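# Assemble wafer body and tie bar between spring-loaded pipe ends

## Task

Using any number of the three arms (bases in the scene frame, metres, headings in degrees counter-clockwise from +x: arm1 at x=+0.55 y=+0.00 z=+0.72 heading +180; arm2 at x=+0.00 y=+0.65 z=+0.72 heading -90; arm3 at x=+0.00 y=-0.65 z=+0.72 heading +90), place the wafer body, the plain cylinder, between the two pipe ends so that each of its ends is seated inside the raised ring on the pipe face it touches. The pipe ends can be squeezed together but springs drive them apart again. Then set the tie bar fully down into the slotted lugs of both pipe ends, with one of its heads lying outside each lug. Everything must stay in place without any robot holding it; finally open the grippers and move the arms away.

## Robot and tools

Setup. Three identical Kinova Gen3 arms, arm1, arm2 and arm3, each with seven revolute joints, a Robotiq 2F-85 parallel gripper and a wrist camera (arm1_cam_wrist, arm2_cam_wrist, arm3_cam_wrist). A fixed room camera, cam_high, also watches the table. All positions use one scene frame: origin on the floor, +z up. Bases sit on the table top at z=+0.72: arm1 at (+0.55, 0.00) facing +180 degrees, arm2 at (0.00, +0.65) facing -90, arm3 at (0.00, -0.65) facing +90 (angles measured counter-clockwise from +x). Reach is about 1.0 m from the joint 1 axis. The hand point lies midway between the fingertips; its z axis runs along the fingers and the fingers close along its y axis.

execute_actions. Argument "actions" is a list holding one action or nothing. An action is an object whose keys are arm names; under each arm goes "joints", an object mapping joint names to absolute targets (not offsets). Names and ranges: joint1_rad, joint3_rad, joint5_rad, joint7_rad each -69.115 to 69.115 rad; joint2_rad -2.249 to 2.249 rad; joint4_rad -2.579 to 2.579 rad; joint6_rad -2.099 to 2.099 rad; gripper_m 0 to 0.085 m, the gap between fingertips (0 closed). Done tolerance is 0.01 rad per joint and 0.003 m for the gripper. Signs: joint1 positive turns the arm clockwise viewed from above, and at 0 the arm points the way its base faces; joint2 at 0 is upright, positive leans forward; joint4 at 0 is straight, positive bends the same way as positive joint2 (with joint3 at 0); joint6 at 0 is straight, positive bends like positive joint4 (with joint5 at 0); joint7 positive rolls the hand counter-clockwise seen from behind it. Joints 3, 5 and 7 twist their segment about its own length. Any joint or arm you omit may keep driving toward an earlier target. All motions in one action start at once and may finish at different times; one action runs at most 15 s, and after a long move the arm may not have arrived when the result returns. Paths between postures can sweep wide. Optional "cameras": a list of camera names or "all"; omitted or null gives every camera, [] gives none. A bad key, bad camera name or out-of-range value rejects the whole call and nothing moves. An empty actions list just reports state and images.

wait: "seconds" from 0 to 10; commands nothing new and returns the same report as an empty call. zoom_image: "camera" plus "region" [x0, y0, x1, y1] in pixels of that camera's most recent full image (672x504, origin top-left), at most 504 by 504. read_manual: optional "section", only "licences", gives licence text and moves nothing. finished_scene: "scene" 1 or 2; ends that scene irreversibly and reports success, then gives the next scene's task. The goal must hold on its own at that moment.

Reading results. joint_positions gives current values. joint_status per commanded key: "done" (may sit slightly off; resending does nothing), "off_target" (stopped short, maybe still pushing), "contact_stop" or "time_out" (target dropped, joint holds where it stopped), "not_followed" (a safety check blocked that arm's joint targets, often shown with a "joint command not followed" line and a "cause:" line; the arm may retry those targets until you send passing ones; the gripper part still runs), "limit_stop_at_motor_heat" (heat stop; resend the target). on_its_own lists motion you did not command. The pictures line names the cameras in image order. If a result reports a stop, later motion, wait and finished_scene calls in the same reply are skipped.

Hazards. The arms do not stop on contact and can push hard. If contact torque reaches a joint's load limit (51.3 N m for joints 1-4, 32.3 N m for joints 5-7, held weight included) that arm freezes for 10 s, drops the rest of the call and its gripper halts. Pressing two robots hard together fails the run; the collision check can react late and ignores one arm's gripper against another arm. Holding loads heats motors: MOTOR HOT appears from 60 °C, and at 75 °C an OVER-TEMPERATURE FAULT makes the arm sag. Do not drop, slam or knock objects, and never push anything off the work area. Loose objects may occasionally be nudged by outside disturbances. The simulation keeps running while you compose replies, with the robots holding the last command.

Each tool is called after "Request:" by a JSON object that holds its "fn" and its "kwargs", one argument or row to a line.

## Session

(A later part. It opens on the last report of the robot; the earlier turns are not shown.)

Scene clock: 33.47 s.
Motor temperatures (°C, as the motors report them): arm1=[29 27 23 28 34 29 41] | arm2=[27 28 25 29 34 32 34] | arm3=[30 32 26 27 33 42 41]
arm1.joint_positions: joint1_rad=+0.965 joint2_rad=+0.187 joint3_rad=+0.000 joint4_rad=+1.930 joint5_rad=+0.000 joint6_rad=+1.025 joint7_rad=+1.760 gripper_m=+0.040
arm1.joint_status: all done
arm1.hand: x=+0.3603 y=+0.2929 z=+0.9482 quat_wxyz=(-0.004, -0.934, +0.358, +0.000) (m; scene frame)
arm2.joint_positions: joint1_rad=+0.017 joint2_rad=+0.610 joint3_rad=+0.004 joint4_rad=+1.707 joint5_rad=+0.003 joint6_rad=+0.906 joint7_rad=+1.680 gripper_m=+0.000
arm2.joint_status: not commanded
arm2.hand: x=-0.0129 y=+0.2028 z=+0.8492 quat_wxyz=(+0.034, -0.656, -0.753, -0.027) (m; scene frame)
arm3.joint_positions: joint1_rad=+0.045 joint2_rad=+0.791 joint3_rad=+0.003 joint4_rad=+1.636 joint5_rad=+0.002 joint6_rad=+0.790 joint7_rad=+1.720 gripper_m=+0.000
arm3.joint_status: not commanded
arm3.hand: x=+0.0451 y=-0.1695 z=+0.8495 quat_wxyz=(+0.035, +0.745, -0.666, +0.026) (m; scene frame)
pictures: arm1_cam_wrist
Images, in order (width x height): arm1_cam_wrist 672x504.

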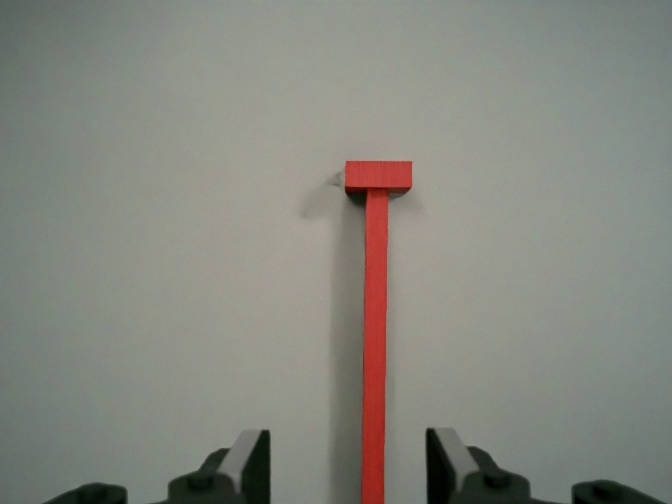

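Request:
{"fn": "execute_actions", "kwargs": {
  "actions": [
    {"arm1":{"joints":{"joint1_rad":0.931,"joint7_rad":1.726,"joint2_rad":0.611,"joint4_rad":2.198,"joint6_rad":0.333}}}
  ],
  "cameras": ["arm1_cam_wrist"]
}}

Request:
{"fn": "execute_actions", "kwargs": {
  "actions": [
    {"arm1":{"joints":{"gripper_m":0.0}}}
  ],
  "cameras": ["arm1_cam_wrist"]
}}

Request:
{"fn": "execute_actions", "kwargs": {
  "actions": [
    {"arm1":{"joints":{"joint2_rad":0.187,"joint4_rad":1.9296,"joint6_rad":1.025}}}
  ],
  "cameras": []
}}

Request:
{"fn": "execute_actions", "kwargs": {
  "actions": [
    {"arm1":{"joints":{"joint1_rad":-0.005,"joint7_rad":0.117}}}
  ],
  "cameras": []
}}

Request:
{"fn": "execute_actions", "kwargs": {
  "actions": [
    {"arm1":{"joints":{"joint2_rad":0.60,"joint4_rad":1.285,"joint6_rad":1.257}}}
  ],
  "cameras": ["arm1_cam_wrist","cam_high"]
}}

Request:
{"fn": "zoom_image", "kwargs": {
  "camera": "cam_high",
  "region": [220,250,440,360]
}}

Scene clock: 35.33 s.
Motor temperatures (°C, as the motors report them): arm1=[29 27 23 28 34 29 41] | arm2=[27 28 25 29 34 32 34] | arm3=[30 32 26 27 33 42 41]
arm1.joint_positions: joint1_rad=+0.931 joint2_rad=+0.611 joint3_rad=+0.000 joint4_rad=+2.198 joint5_rad=+0.000 joint6_rad=+0.333 joint7_rad=+1.726 gripper_m=+0.040
arm1.joint_status: all done
arm1.hand: x=+0.3520 y=+0.2824 z=+0.7456 quat_wxyz=(-0.004, -0.934, +0.358, +0.000) (m; scene frame)
arm2.joint_positions: joint1_rad=+0.017 joint2_rad=+0.610 joint3_rad=+0.004 joint4_rad=+1.707 joint5_rad=+0.003 joint6_rad=+0.906 joint7_rad=+1.680 gripper_m=+0.000
arm2.joint_status: not commanded
arm2.hand: x=-0.0129 y=+0.2028 z=+0.8492 quat_wxyz=(+0.034, -0.656, -0.753, -0.027) (m; scene frame)
arm3.joint_positions: joint1_rad=+0.045 joint2_rad=+0.791 joint3_rad=+0.003 joint4_rad=+1.636 joint5_rad=+0.002 joint6_rad=+0.790 joint7_rad=+1.720 gripper_m=+0.000
arm3.joint_status: not commanded
arm3.hand: x=+0.0451 y=-0.1695 z=+0.8495 quat_wxyz=(+0.035, +0.745, -0.666, +0.026) (m; scene frame)
pictures: arm1_cam_wrist
Images, in order (width x height): arm1_cam_wrist 672x504.

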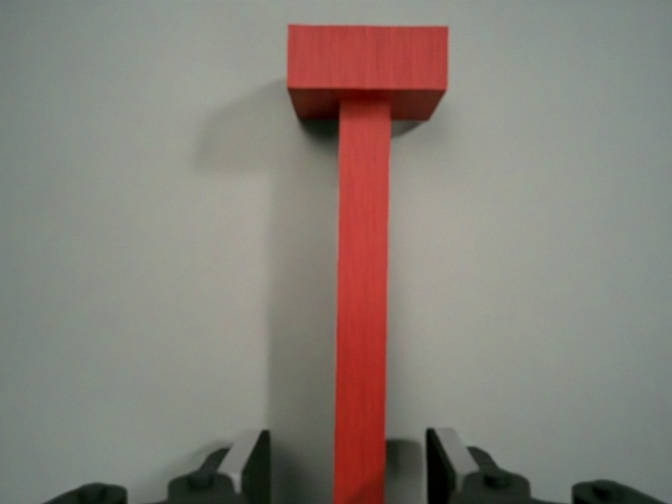

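Scene clock: 36.13 s.
Motor temperatures (°C, as the motors report them): arm1=[29 27 23 28 34 29 41] | arm2=[27 28 25 29 34 32 34] | arm3=[30 32 26 27 33 42 41]
arm1.joint_positions: joint1_rad=+0.931 joint2_rad=+0.610 joint3_rad=+0.000 joint4_rad=+2.198 joint5_rad=+0.000 joint6_rad=+0.333 joint7_rad=+1.726 gripper_m=+0.009
arm1.joint_status: gripper_m off_target (ended at +0.009, target +0.000)
arm1.hand: x=+0.3519 y=+0.2826 z=+0.7458 quat_wxyz=(-0.004, -0.934, +0.358, +0.000) (m; scene frame)
arm2.joint_positions: joint1_rad=+0.017 joint2_rad=+0.610 joint3_rad=+0.004 joint4_rad=+1.707 joint5_rad=+0.003 joint6_rad=+0.906 joint7_rad=+1.680 gripper_m=+0.000
arm2.joint_status: not commanded
arm2.hand: x=-0.0129 y=+0.2028 z=+0.8492 quat_wxyz=(+0.034, -0.656, -0.753, -0.027) (m; scene frame)
arm3.joint_positions: joint1_rad=+0.045 joint2_rad=+0.791 joint3_rad=+0.003 joint4_rad=+1.636 joint5_rad=+0.002 joint6_rad=+0.790 joint7_rad=+1.720 gripper_m=+0.000
arm3.joint_status: not commanded
arm3.hand: x=+0.0451 y=-0.1695 z=+0.8495 quat_wxyz=(+0.035, +0.745, -0.666, +0.026) (m; scene frame)
pictures: arm1_cam_wrist
Images, in order (width x height): arm1_cam_wrist 672x504.

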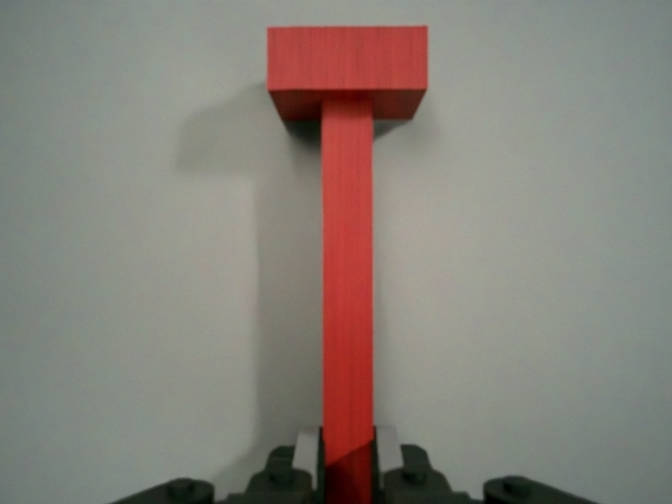

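Scene clock: 37.73 s.
Motor temperatures (°C, as the motors report them): arm1=[29 27 23 28 34 29 41] | arm2=[27 28 25 29 34 32 34] | arm3=[30 32 26 27 33 42 41]
arm1.joint_positions: joint1_rad=+0.931 joint2_rad=+0.188 joint3_rad=+0.000 joint4_rad=+1.930 joint5_rad=+0.000 joint6_rad=+1.025 joint7_rad=+1.726 gripper_m=+0.009
arm1.joint_status: all done
arm1.hand: x=+0.3508 y=+0.2860 z=+0.9477 quat_wxyz=(-0.004, -0.934, +0.358, -0.001) (m; scene frame)
arm2.joint_positions: joint1_rad=+0.017 joint2_rad=+0.610 joint3_rad=+0.004 joint4_rad=+1.707 joint5_rad=+0.003 joint6_rad=+0.906 joint7_rad=+1.680 gripper_m=+0.000
arm2.joint_status: not commanded
arm2.hand: x=-0.0129 y=+0.2028 z=+0.8492 quat_wxyz=(+0.034, -0.656, -0.753, -0.027) (m; scene frame)
arm3.joint_positions: joint1_rad=+0.045 joint2_rad=+0.791 joint3_rad=+0.003 joint4_rad=+1.636 joint5_rad=+0.002 joint6_rad=+0.790 joint7_rad=+1.720 gripper_m=+0.000
arm3.joint_status: not commanded
arm3.hand: x=+0.0451 y=-0.1695 z=+0.8495 quat_wxyz=(+0.035, +0.745, -0.666, +0.026) (m; scene frame)
pictures: none
No camera images: the call's "cameras" was empty. Leave "cameras" out to get every camera's image.

Scene clock: 40.10 s.
Motor temperatures (°C, as the motors report them): arm1=[29 27 23 28 34 29 41] | arm2=[27 28 25 29 34 31 34] | arm3=[30 32 26 27 33 42 41]
arm1.joint_positions: joint1_rad=-0.005 joint2_rad=+0.188 joint3_rad=+0.000 joint4_rad=+1.930 joint5_rad=+0.000 joint6_rad=+1.025 joint7_rad=+0.117 gripper_m=+0.009
arm1.joint_status: all done
arm1.hand: x=+0.2031 y=+0.0096 z=+0.9503 quat_wxyz=(-0.003, -0.763, +0.646, -0.002) (m; scene frame)
arm2.joint_positions: joint1_rad=+0.017 joint2_rad=+0.610 joint3_rad=+0.004 joint4_rad=+1.707 joint5_rad=+0.003 joint6_rad=+0.906 joint7_rad=+1.680 gripper_m=+0.000
arm2.joint_status: not commanded
arm2.hand: x=-0.0129 y=+0.2028 z=+0.8492 quat_wxyz=(+0.034, -0.656, -0.753, -0.027) (m; scene frame)
arm3.joint_positions: joint1_rad=+0.045 joint2_rad=+0.791 joint3_rad=+0.003 joint4_rad=+1.636 joint5_rad=+0.002 joint6_rad=+0.790 joint7_rad=+1.720 gripper_m=+0.000
arm3.joint_status: not commanded
arm3.hand: x=+0.0451 y=-0.1695 z=+0.8495 quat_wxyz=(+0.035, +0.745, -0.666, +0.026) (m; scene frame)
pictures: none
No camera images: the call's "cameras" was empty. Leave "cameras" out to get every camera's image.

Scene clock: 42.00 s.
Motor temperatures (°C, as the motors report them): arm1=[29 27 23 28 34 29 41] | arm2=[27 28 25 29 34 31 34] | arm3=[30 32 26 27 33 42 41]
arm1.joint_positions: joint1_rad=-0.005 joint2_rad=+0.601 joint3_rad=+0.000 joint4_rad=+1.286 joint5_rad=+0.000 joint6_rad=+1.257 joint7_rad=+0.117 gripper_m=+0.009
arm1.joint_status: all done
arm1.hand: x=+0.0138 y=+0.0001 z=+0.9503 quat_wxyz=(-0.003, -0.763, +0.646, -0.002) (m; scene frame)
arm2.joint_positions: joint1_rad=+0.017 joint2_rad=+0.610 joint3_rad=+0.004 joint4_rad=+1.707 joint5_rad=+0.003 joint6_rad=+0.906 joint7_rad=+1.680 gripper_m=+0.000
arm2.joint_status: not commanded
arm2.hand: x=-0.0129 y=+0.2028 z=+0.8492 quat_wxyz=(+0.034, -0.656, -0.753, -0.027) (m; scene frame)
arm3.joint_positions: joint1_rad=+0.045 joint2_rad=+0.791 joint3_rad=+0.003 joint4_rad=+1.636 joint5_rad=+0.002 joint6_rad=+0.790 joint7_rad=+1.720 gripper_m=+0.000
arm3.joint_status: not commanded
arm3.hand: x=+0.0451 y=-0.1695 z=+0.8495 quat_wxyz=(+0.035, +0.745, -0.666, +0.026) (m; scene frame)
pictures: arm1_cam_wrist, cam_high
Images, in order (width x height): arm1_cam_wrist 672x504, cam_high 672x504.

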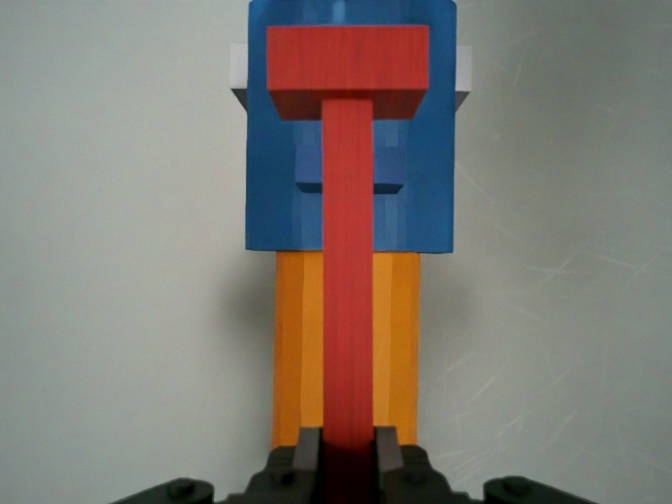

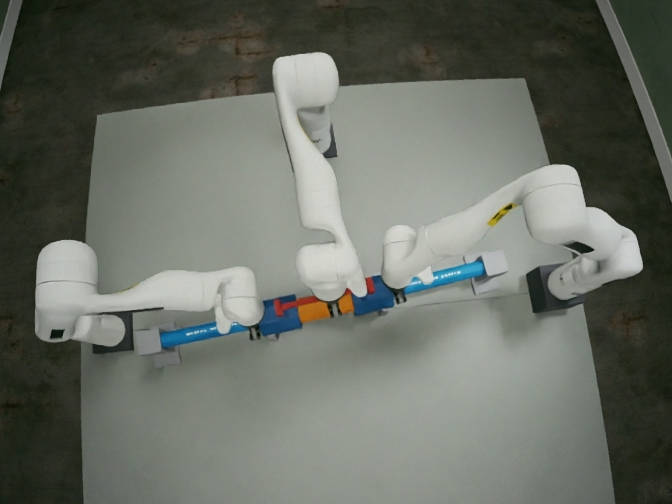

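Region (220, 250, 440, 360) of cam_high's 672x504 image, scaled by 2.291, with more detail than that image has.

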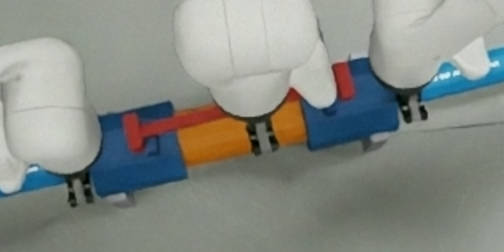

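Request:
{"fn": "execute_actions", "kwargs": {
  "actions": [
    {"arm1":{"joints":{"joint1_rad":-0.001,"joint7_rad":0.106,"joint2_rad":0.634,"joint4_rad":1.359,"joint6_rad":1.148}}}
  ],
  "cameras": ["arm1_cam_wrist","cam_high"]
}}

Request:
{"fn": "zoom_image", "kwargs": {
  "camera": "cam_high",
  "region": [240,280,360,350]
}}

Scene clock: 42.97 s.
Motor temperatures (°C, as the motors report them): arm1=[29 27 23 28 34 29 41] | arm2=[27 28 25 29 34 31 34] | arm3=[30 32 26 27 33 42 41]
arm1.joint_positions: joint1_rad=-0.001 joint2_rad=+0.629 joint3_rad=+0.000 joint4_rad=+1.358 joint5_rad=+0.000 joint6_rad=+1.150 joint7_rad=+0.106 gripper_m=+0.009
arm1.joint_status: all done
arm1.hand: x=+0.0133 y=+0.0018 z=+0.9141 quat_wxyz=(-0.005, -0.759, +0.652, +0.000) (m; scene frame)
arm2.joint_positions: joint1_rad=+0.017 joint2_rad=+0.610 joint3_rad=+0.004 joint4_rad=+1.707 joint5_rad=+0.003 joint6_rad=+0.906 joint7_rad=+1.680 gripper_m=+0.000
arm2.joint_status: not commanded
arm2.hand: x=-0.0129 y=+0.2028 z=+0.8492 quat_wxyz=(+0.034, -0.656, -0.753, -0.027) (m; scene frame)
arm3.joint_positions: joint1_rad=+0.045 joint2_rad=+0.791 joint3_rad=+0.003 joint4_rad=+1.636 joint5_rad=+0.002 joint6_rad=+0.790 joint7_rad=+1.720 gripper_m=+0.000
arm3.joint_status: not commanded
arm3.hand: x=+0.0451 y=-0.1695 z=+0.8495 quat_wxyz=(+0.035, +0.745, -0.666, +0.026) (m; scene frame)
pictures: arm1_cam_wrist, cam_high
Images, in order (width x height): arm1_cam_wrist 672x504, cam_high 672x504.

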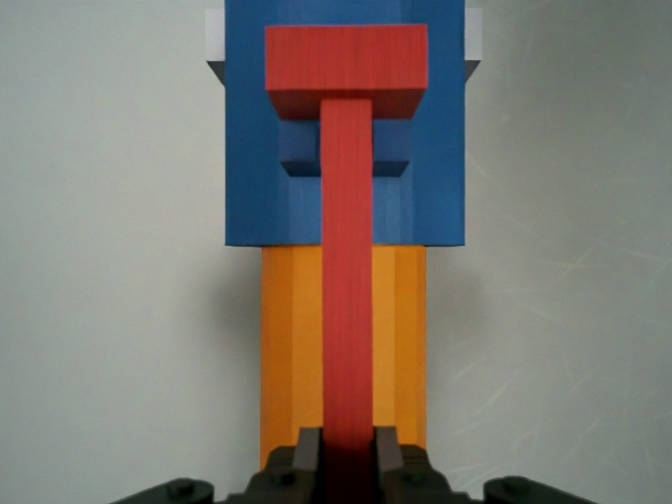

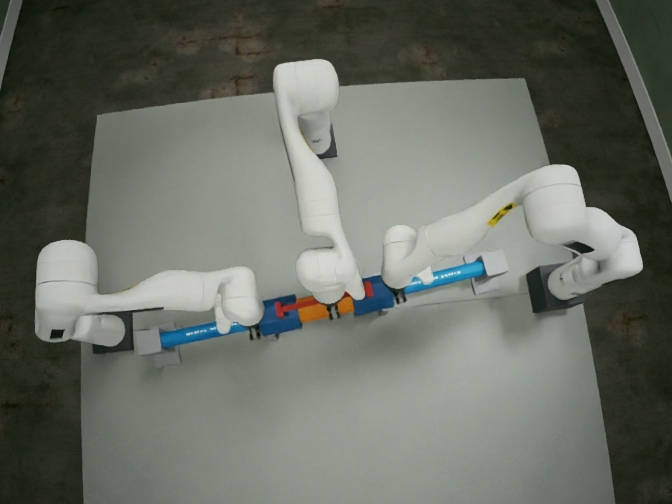

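Region (240, 280, 360, 350) of cam_high's 672x504 image, scaled by 4.200, with more detail than that image has; it fills the top 294 rows of this view, and the rest is white.

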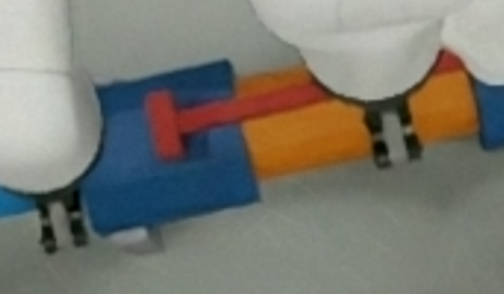

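Request:
{"fn": "execute_actions", "kwargs": {
  "actions": [
    {"arm1":{"joints":{"joint2_rad":0.659,"joint4_rad":1.4014,"joint6_rad":1.082}},"arm2":{"joints":{"joint2_rad":0.615,"joint4_rad":1.66,"joint6_rad":0.855}},"arm3":{"joints":{"joint4_rad":1.588,"joint6_rad":0.74}}}
  ],
  "cameras": ["arm1_cam_wrist","cam_high"]
}}

Request:
{"fn": "zoom_image", "kwargs": {
  "camera": "cam_high",
  "region": [240,280,360,350]
}}

Scene clock: 45.23 s.
Motor temperatures (°C, as the motors report them): arm1=[29 27 23 28 34 29 41] | arm2=[27 28 25 29 34 32 34] | arm3=[30 32 26 27 33 42 41]
arm1.joint_positions: joint1_rad=-0.002 joint2_rad=+0.636 joint3_rad=-0.001 joint4_rad=+1.396 joint5_rad=+0.000 joint6_rad=+1.089 joint7_rad=+0.106 gripper_m=+0.009
arm1.joint_status: joint2_rad time_out (moved +0.007 of +0.030); the others done
arm1.hand: x=+0.0119 y=+0.0006 z=+0.8997 quat_wxyz=(-0.011, -0.759, +0.651, +0.006) (m; scene frame)
arm2.joint_positions: joint1_rad=+0.016 joint2_rad=+0.612 joint3_rad=+0.002 joint4_rad=+1.704 joint5_rad=+0.002 joint6_rad=+0.907 joint7_rad=+1.680 gripper_m=+0.000
arm2.joint_status: joint4_rad time_out (moved -0.003 of -0.047); joint6_rad time_out (moved +0.001 of -0.051); the others done
arm2.hand: x=-0.0114 y=+0.2015 z=+0.8492 quat_wxyz=(+0.034, -0.656, -0.754, -0.027) (m; scene frame)
arm3.joint_positions: joint1_rad=+0.044 joint2_rad=+0.792 joint3_rad=+0.001 joint4_rad=+1.635 joint5_rad=+0.001 joint6_rad=+0.792 joint7_rad=+1.720 gripper_m=+0.000
arm3.joint_status: joint4_rad time_out (moved -0.002 of -0.048); joint6_rad time_out (moved +0.002 of -0.050)
arm3.hand: x=+0.0438 y=-0.1692 z=+0.8496 quat_wxyz=(+0.036, +0.745, -0.666, +0.026) (m; scene frame)
pictures: arm1_cam_wrist, cam_high
Images, in order (width x height): arm1_cam_wrist 672x504, cam_high 672x504.

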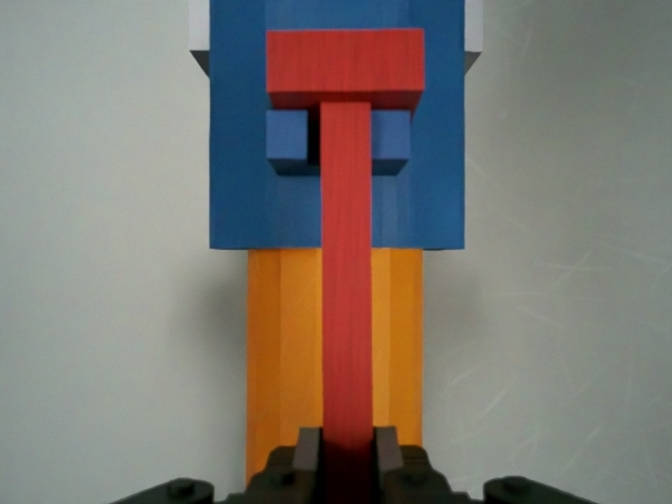

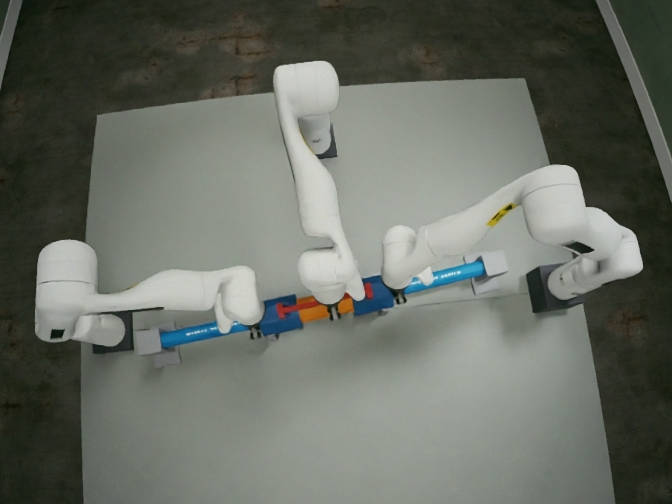

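Region (240, 280, 360, 350) of cam_high's 672x504 image, scaled by 4.200, with more detail than that image has; it fills the top 294 rows of this view, and the rest is white.

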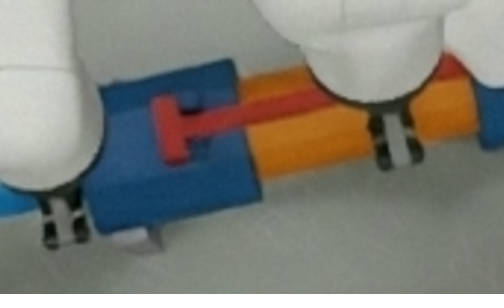

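Request:
{"fn": "execute_actions", "kwargs": {
  "actions": [
    {"arm1":{"joints":{"joint2_rad":0.642,"joint4_rad":1.380,"joint6_rad":1.120}}}
  ],
  "cameras": ["arm1_cam_wrist"]
}}

Request:
{"fn": "execute_actions", "kwargs": {
  "actions": [
    {"arm1":{"joints":{"gripper_m":0.04}},"arm2":{"joints":{"joint2_rad":0.615,"joint4_rad":1.66,"joint6_rad":0.855}},"arm3":{"joints":{"joint4_rad":1.588,"joint6_rad":0.74}}}
  ],
  "cameras": ["arm1_cam_wrist","cam_high"]
}}

Request:
{"fn": "zoom_image", "kwargs": {
  "camera": "cam_high",
  "region": [240,280,360,350]
}}

Scene clock: 45.97 s.
Motor temperatures (°C, as the motors report them): arm1=[29 27 23 28 34 29 41] | arm2=[27 28 25 29 34 32 34] | arm3=[30 32 26 27 33 42 41]
arm1.joint_positions: joint1_rad=-0.001 joint2_rad=+0.643 joint3_rad=+0.000 joint4_rad=+1.380 joint5_rad=-0.001 joint6_rad=+1.120 joint7_rad=+0.106 gripper_m=+0.009
arm1.joint_status: all done
arm1.hand: x=+0.0154 y=+0.0014 z=+0.9002 quat_wxyz=(-0.003, -0.759, +0.651, -0.003) (m; scene frame)
arm2.joint_positions: joint1_rad=+0.016 joint2_rad=+0.612 joint3_rad=+0.002 joint4_rad=+1.704 joint5_rad=+0.002 joint6_rad=+0.907 joint7_rad=+1.680 gripper_m=+0.000
arm2.joint_status: not commanded
arm2.hand: x=-0.0114 y=+0.2015 z=+0.8492 quat_wxyz=(+0.034, -0.656, -0.754, -0.027) (m; scene frame)
arm3.joint_positions: joint1_rad=+0.044 joint2_rad=+0.792 joint3_rad=+0.001 joint4_rad=+1.635 joint5_rad=+0.001 joint6_rad=+0.792 joint7_rad=+1.720 gripper_m=+0.000
arm3.joint_status: not commanded
arm3.hand: x=+0.0438 y=-0.1692 z=+0.8496 quat_wxyz=(+0.036, +0.745, -0.666, +0.026) (m; scene frame)
pictures: arm1_cam_wrist
Images, in order (width x height): arm1_cam_wrist 672x504.

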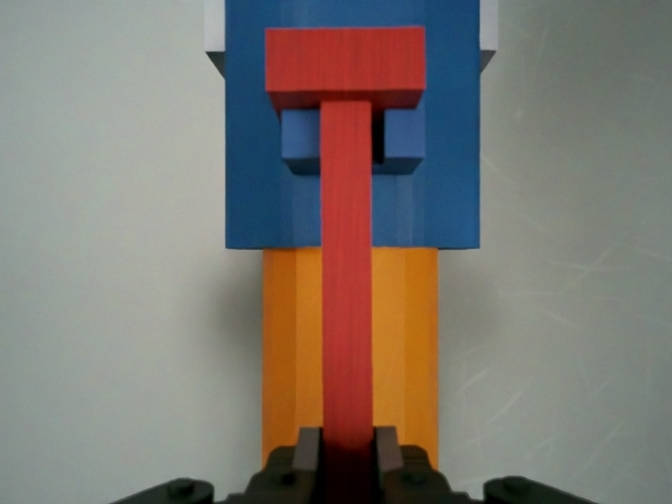

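Scene clock: 48.10 s.
Motor temperatures (°C, as the motors report them): arm1=[29 27 23 28 34 29 41] | arm2=[27 28 25 30 34 32 34] | arm3=[30 32 26 27 33 43 41]
arm1.joint_positions: joint1_rad=-0.001 joint2_rad=+0.642 joint3_rad=+0.000 joint4_rad=+1.380 joint5_rad=+0.000 joint6_rad=+1.120 joint7_rad=+0.106 gripper_m=+0.040
arm1.joint_status: all done
arm1.hand: x=+0.0151 y=+0.0020 z=+0.9008 quat_wxyz=(-0.003, -0.758, +0.652, -0.002) (m; scene frame)
arm2.joint_positions: joint1_rad=+0.015 joint2_rad=+0.612 joint3_rad=+0.002 joint4_rad=+1.704 joint5_rad=+0.001 joint6_rad=+0.907 joint7_rad=+1.680 gripper_m=+0.000
arm2.joint_status: joint4_rad time_out (moved +0.000 of -0.044); joint6_rad time_out (moved +0.000 of -0.052); the others done
arm2.hand: x=-0.0108 y=+0.2018 z=+0.8492 quat_wxyz=(+0.034, -0.655, -0.754, -0.028) (m; scene frame)
arm3.joint_positions: joint1_rad=+0.043 joint2_rad=+0.792 joint3_rad=+0.001 joint4_rad=+1.635 joint5_rad=+0.001 joint6_rad=+0.792 joint7_rad=+1.720 gripper_m=+0.000
arm3.joint_status: joint4_rad time_out (moved +0.000 of -0.047); joint6_rad time_out (moved +0.000 of -0.052)
arm3.hand: x=+0.0435 y=-0.1694 z=+0.8496 quat_wxyz=(+0.036, +0.745, -0.665, +0.026) (m; scene frame)
pictures: arm1_cam_wrist, cam_high
Images, in order (width x height): arm1_cam_wrist 672x504, cam_high 672x504.

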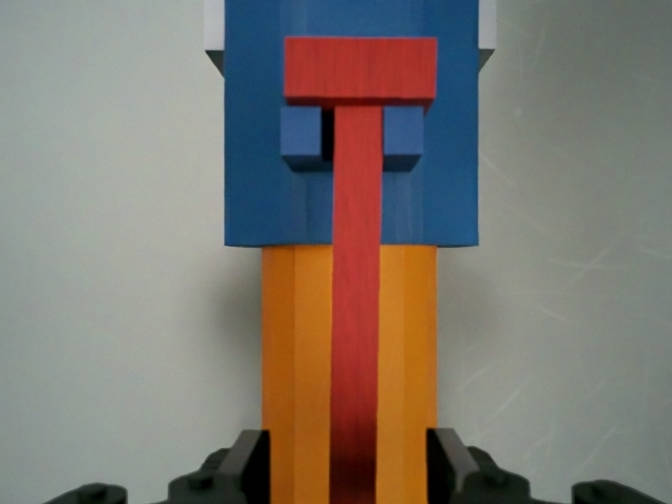

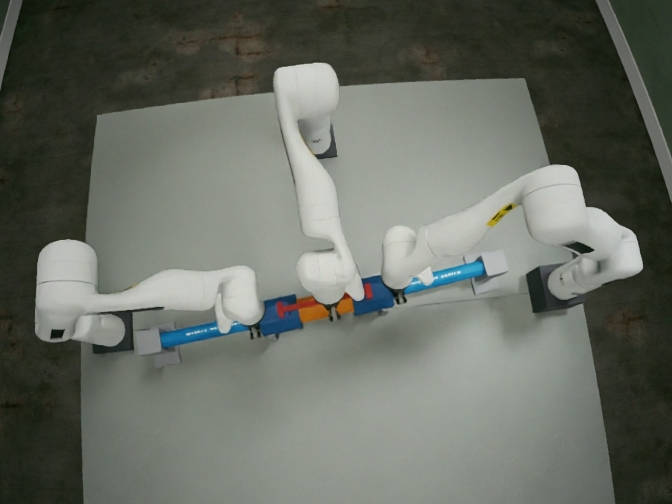

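Region (240, 280, 360, 350) of cam_high's 672x504 image, scaled by 4.200, with more detail than that image has; it fills the top 294 rows of this view, and the rest is white.

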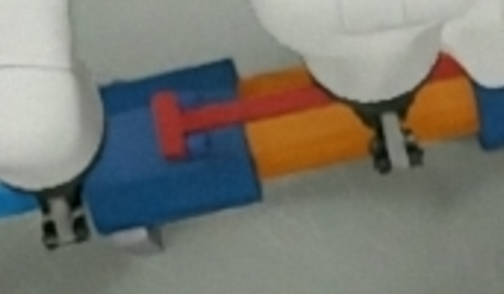

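Request:
{"fn": "execute_actions", "kwargs": {
  "actions": [
    {"arm1":{"joints":{"joint2_rad":0.53,"joint4_rad":1.20,"joint6_rad":1.41,"joint1_rad":0.02}},"arm2":{"joints":{"joint2_rad":0.615,"joint4_rad":1.66,"joint6_rad":0.855}},"arm3":{"joints":{"joint4_rad":1.588,"joint6_rad":0.74}}}
  ],
  "cameras": ["arm1_cam_wrist"]
}}

Scene clock: 50.30 s.
Motor temperatures (°C, as the motors report them): arm1=[29 27 23 28 34 29 41] | arm2=[27 28 25 30 34 32 34] | arm3=[30 32 26 27 33 43 41]
arm1.joint_positions: joint1_rad=+0.020 joint2_rad=+0.530 joint3_rad=+0.000 joint4_rad=+1.200 joint5_rad=+0.000 joint6_rad=+1.410 joint7_rad=+0.106 gripper_m=+0.040
arm1.joint_status: all done
arm1.hand: x=+0.0266 y=+0.0144 z=+1.0140 quat_wxyz=(-0.004, -0.752, +0.660, -0.001) (m; scene frame)
arm2.joint_positions: joint1_rad=+0.015 joint2_rad=+0.612 joint3_rad=+0.002 joint4_rad=+1.704 joint5_rad=+0.001 joint6_rad=+0.908 joint7_rad=+1.680 gripper_m=+0.000
arm2.joint_status: joint4_rad time_out (moved +0.000 of -0.044); joint6_rad time_out (moved +0.000 of -0.052); the others done
arm2.hand: x=-0.0105 y=+0.2018 z=+0.8492 quat_wxyz=(+0.033, -0.655, -0.754, -0.028) (m; scene frame)
arm3.joint_positions: joint1_rad=+0.043 joint2_rad=+0.792 joint3_rad=+0.001 joint4_rad=+1.635 joint5_rad=+0.001 joint6_rad=+0.792 joint7_rad=+1.720 gripper_m=+0.000
arm3.joint_status: joint4_rad time_out (moved +0.000 of -0.047); joint6_rad time_out (moved +0.000 of -0.052)
arm3.hand: x=+0.0432 y=-0.1695 z=+0.8496 quat_wxyz=(+0.036, +0.745, -0.665, +0.026) (m; scene frame)
pictures: arm1_cam_wrist
Images, in order (width x height): arm1_cam_wrist 672x504.

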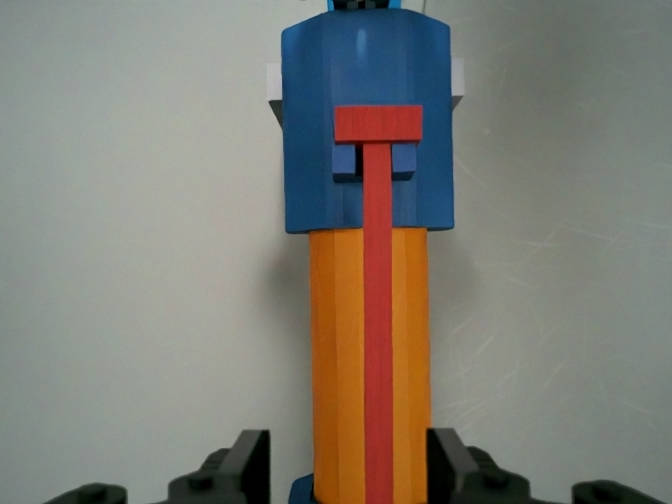

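Request:
{"fn": "execute_actions", "kwargs": {
  "actions": [
    {"arm1":{"joints":{"joint7_rad":3.27}}}
  ],
  "cameras": ["arm1_cam_wrist"]
}}

Scene clock: 53.47 s.
Motor temperatures (°C, as the motors report them): arm1=[29 27 23 28 34 29 41] | arm2=[27 28 25 30 34 32 34] | arm3=[30 32 26 27 33 43 41]
arm1.joint_positions: joint1_rad=+0.020 joint2_rad=+0.530 joint3_rad=+0.000 joint4_rad=+1.200 joint5_rad=+0.000 joint6_rad=+1.410 joint7_rad=+3.270 gripper_m=+0.040
arm1.joint_status: all done
arm1.hand: x=+0.0266 y=+0.0144 z=+1.0140 quat_wxyz=(-0.001, -0.651, -0.759, +0.004) (m; scene frame)
arm2.joint_positions: joint1_rad=+0.015 joint2_rad=+0.612 joint3_rad=+0.002 joint4_rad=+1.704 joint5_rad=+0.001 joint6_rad=+0.908 joint7_rad=+1.680 gripper_m=+0.000
arm2.joint_status: not commanded
arm2.hand: x=-0.0105 y=+0.2018 z=+0.8492 quat_wxyz=(+0.033, -0.655, -0.754, -0.028) (m; scene frame)
arm3.joint_positions: joint1_rad=+0.043 joint2_rad=+0.792 joint3_rad=+0.001 joint4_rad=+1.635 joint5_rad=+0.001 joint6_rad=+0.792 joint7_rad=+1.720 gripper_m=+0.000
arm3.joint_status: not commanded
arm3.hand: x=+0.0432 y=-0.1695 z=+0.8496 quat_wxyz=(+0.036, +0.745, -0.665, +0.026) (m; scene frame)
pictures: arm1_cam_wrist
Images, in order (width x height): arm1_cam_wrist 672x504.

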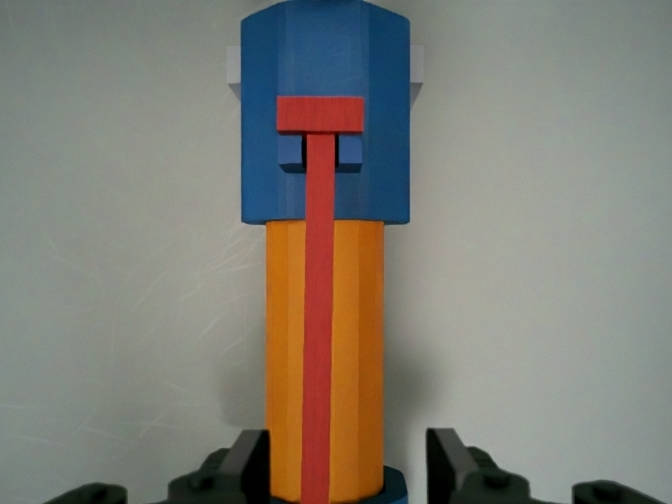

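Request:
{"fn": "execute_actions", "kwargs": {
  "actions": [
    {"arm1":{"joints":{"joint2_rad":0.187,"joint4_rad":1.9296,"joint6_rad":1.025}},"arm2":{"joints":{"joint1_rad":0.045,"joint2_rad":0.453,"joint4_rad":2.0075,"joint6_rad":0.681,"joint7_rad":1.73}},"arm3":{"joints":{"joint1_rad":0.087,"joint2_rad":0.618,"joint4_rad":2.0434,"joint6_rad":0.48,"joint7_rad":1.781}}}
  ],
  "cameras": ["cam_high"]
}}

Request:
{"fn": "zoom_image", "kwargs": {
  "camera": "cam_high",
  "region": [220,250,440,360]
}}

Scene clock: 55.57 s.
Motor temperatures (°C, as the motors report them): arm1=[29 27 23 28 34 29 41] | arm2=[27 28 25 30 34 32 34] | arm3=[30 32 26 27 33 43 41]
arm1.joint_positions: joint1_rad=+0.020 joint2_rad=+0.187 joint3_rad=+0.000 joint4_rad=+1.930 joint5_rad=+0.000 joint6_rad=+1.025 joint7_rad=+3.270 gripper_m=+0.040
arm1.joint_status: all done
arm1.hand: x=+0.2031 y=+0.0182 z=+0.9506 quat_wxyz=(-0.002, -0.651, -0.759, +0.004) (m; scene frame)
arm2.joint_positions: joint1_rad=+0.045 joint2_rad=+0.453 joint3_rad=+0.000 joint4_rad=+2.007 joint5_rad=+0.000 joint6_rad=+0.681 joint7_rad=+1.730 gripper_m=+0.000
arm2.joint_status: all done
arm2.hand: x=-0.0230 y=+0.2674 z=+0.8514 quat_wxyz=(+0.005, -0.648, -0.762, +0.002) (m; scene frame)
arm3.joint_positions: joint1_rad=+0.087 joint2_rad=+0.618 joint3_rad=+0.000 joint4_rad=+2.043 joint5_rad=+0.000 joint6_rad=+0.480 joint7_rad=+1.781 gripper_m=+0.000
arm3.joint_status: all done
arm3.hand: x=+0.0562 y=-0.2638 z=+0.8554 quat_wxyz=(+0.007, +0.752, -0.660, +0.001) (m; scene frame)
pictures: cam_high
Images, in order (width x height): cam_high 672x504.

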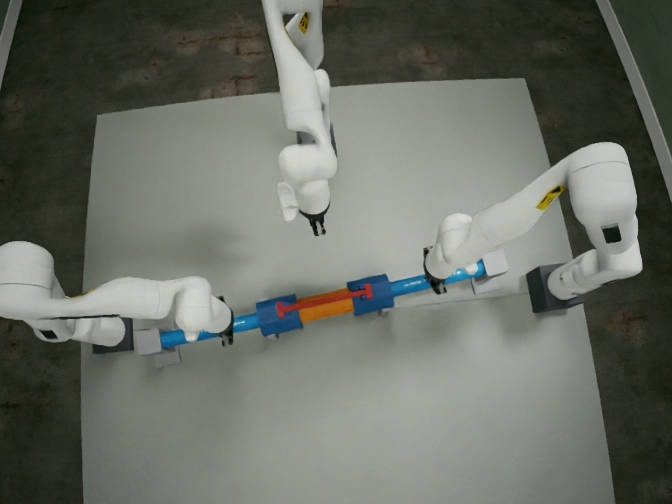

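Region (220, 250, 440, 360) of cam_high's 672x504 image, scaled by 2.291, with more detail than that image has.

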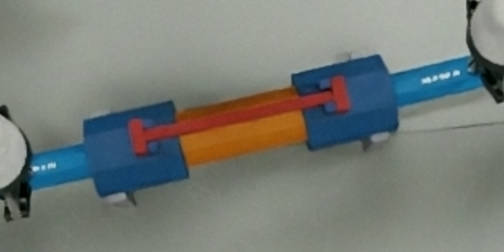

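Request:
{"fn": "finished_scene", "kwargs": {
  "scene": 2
}}

The scene is finished: the task was done.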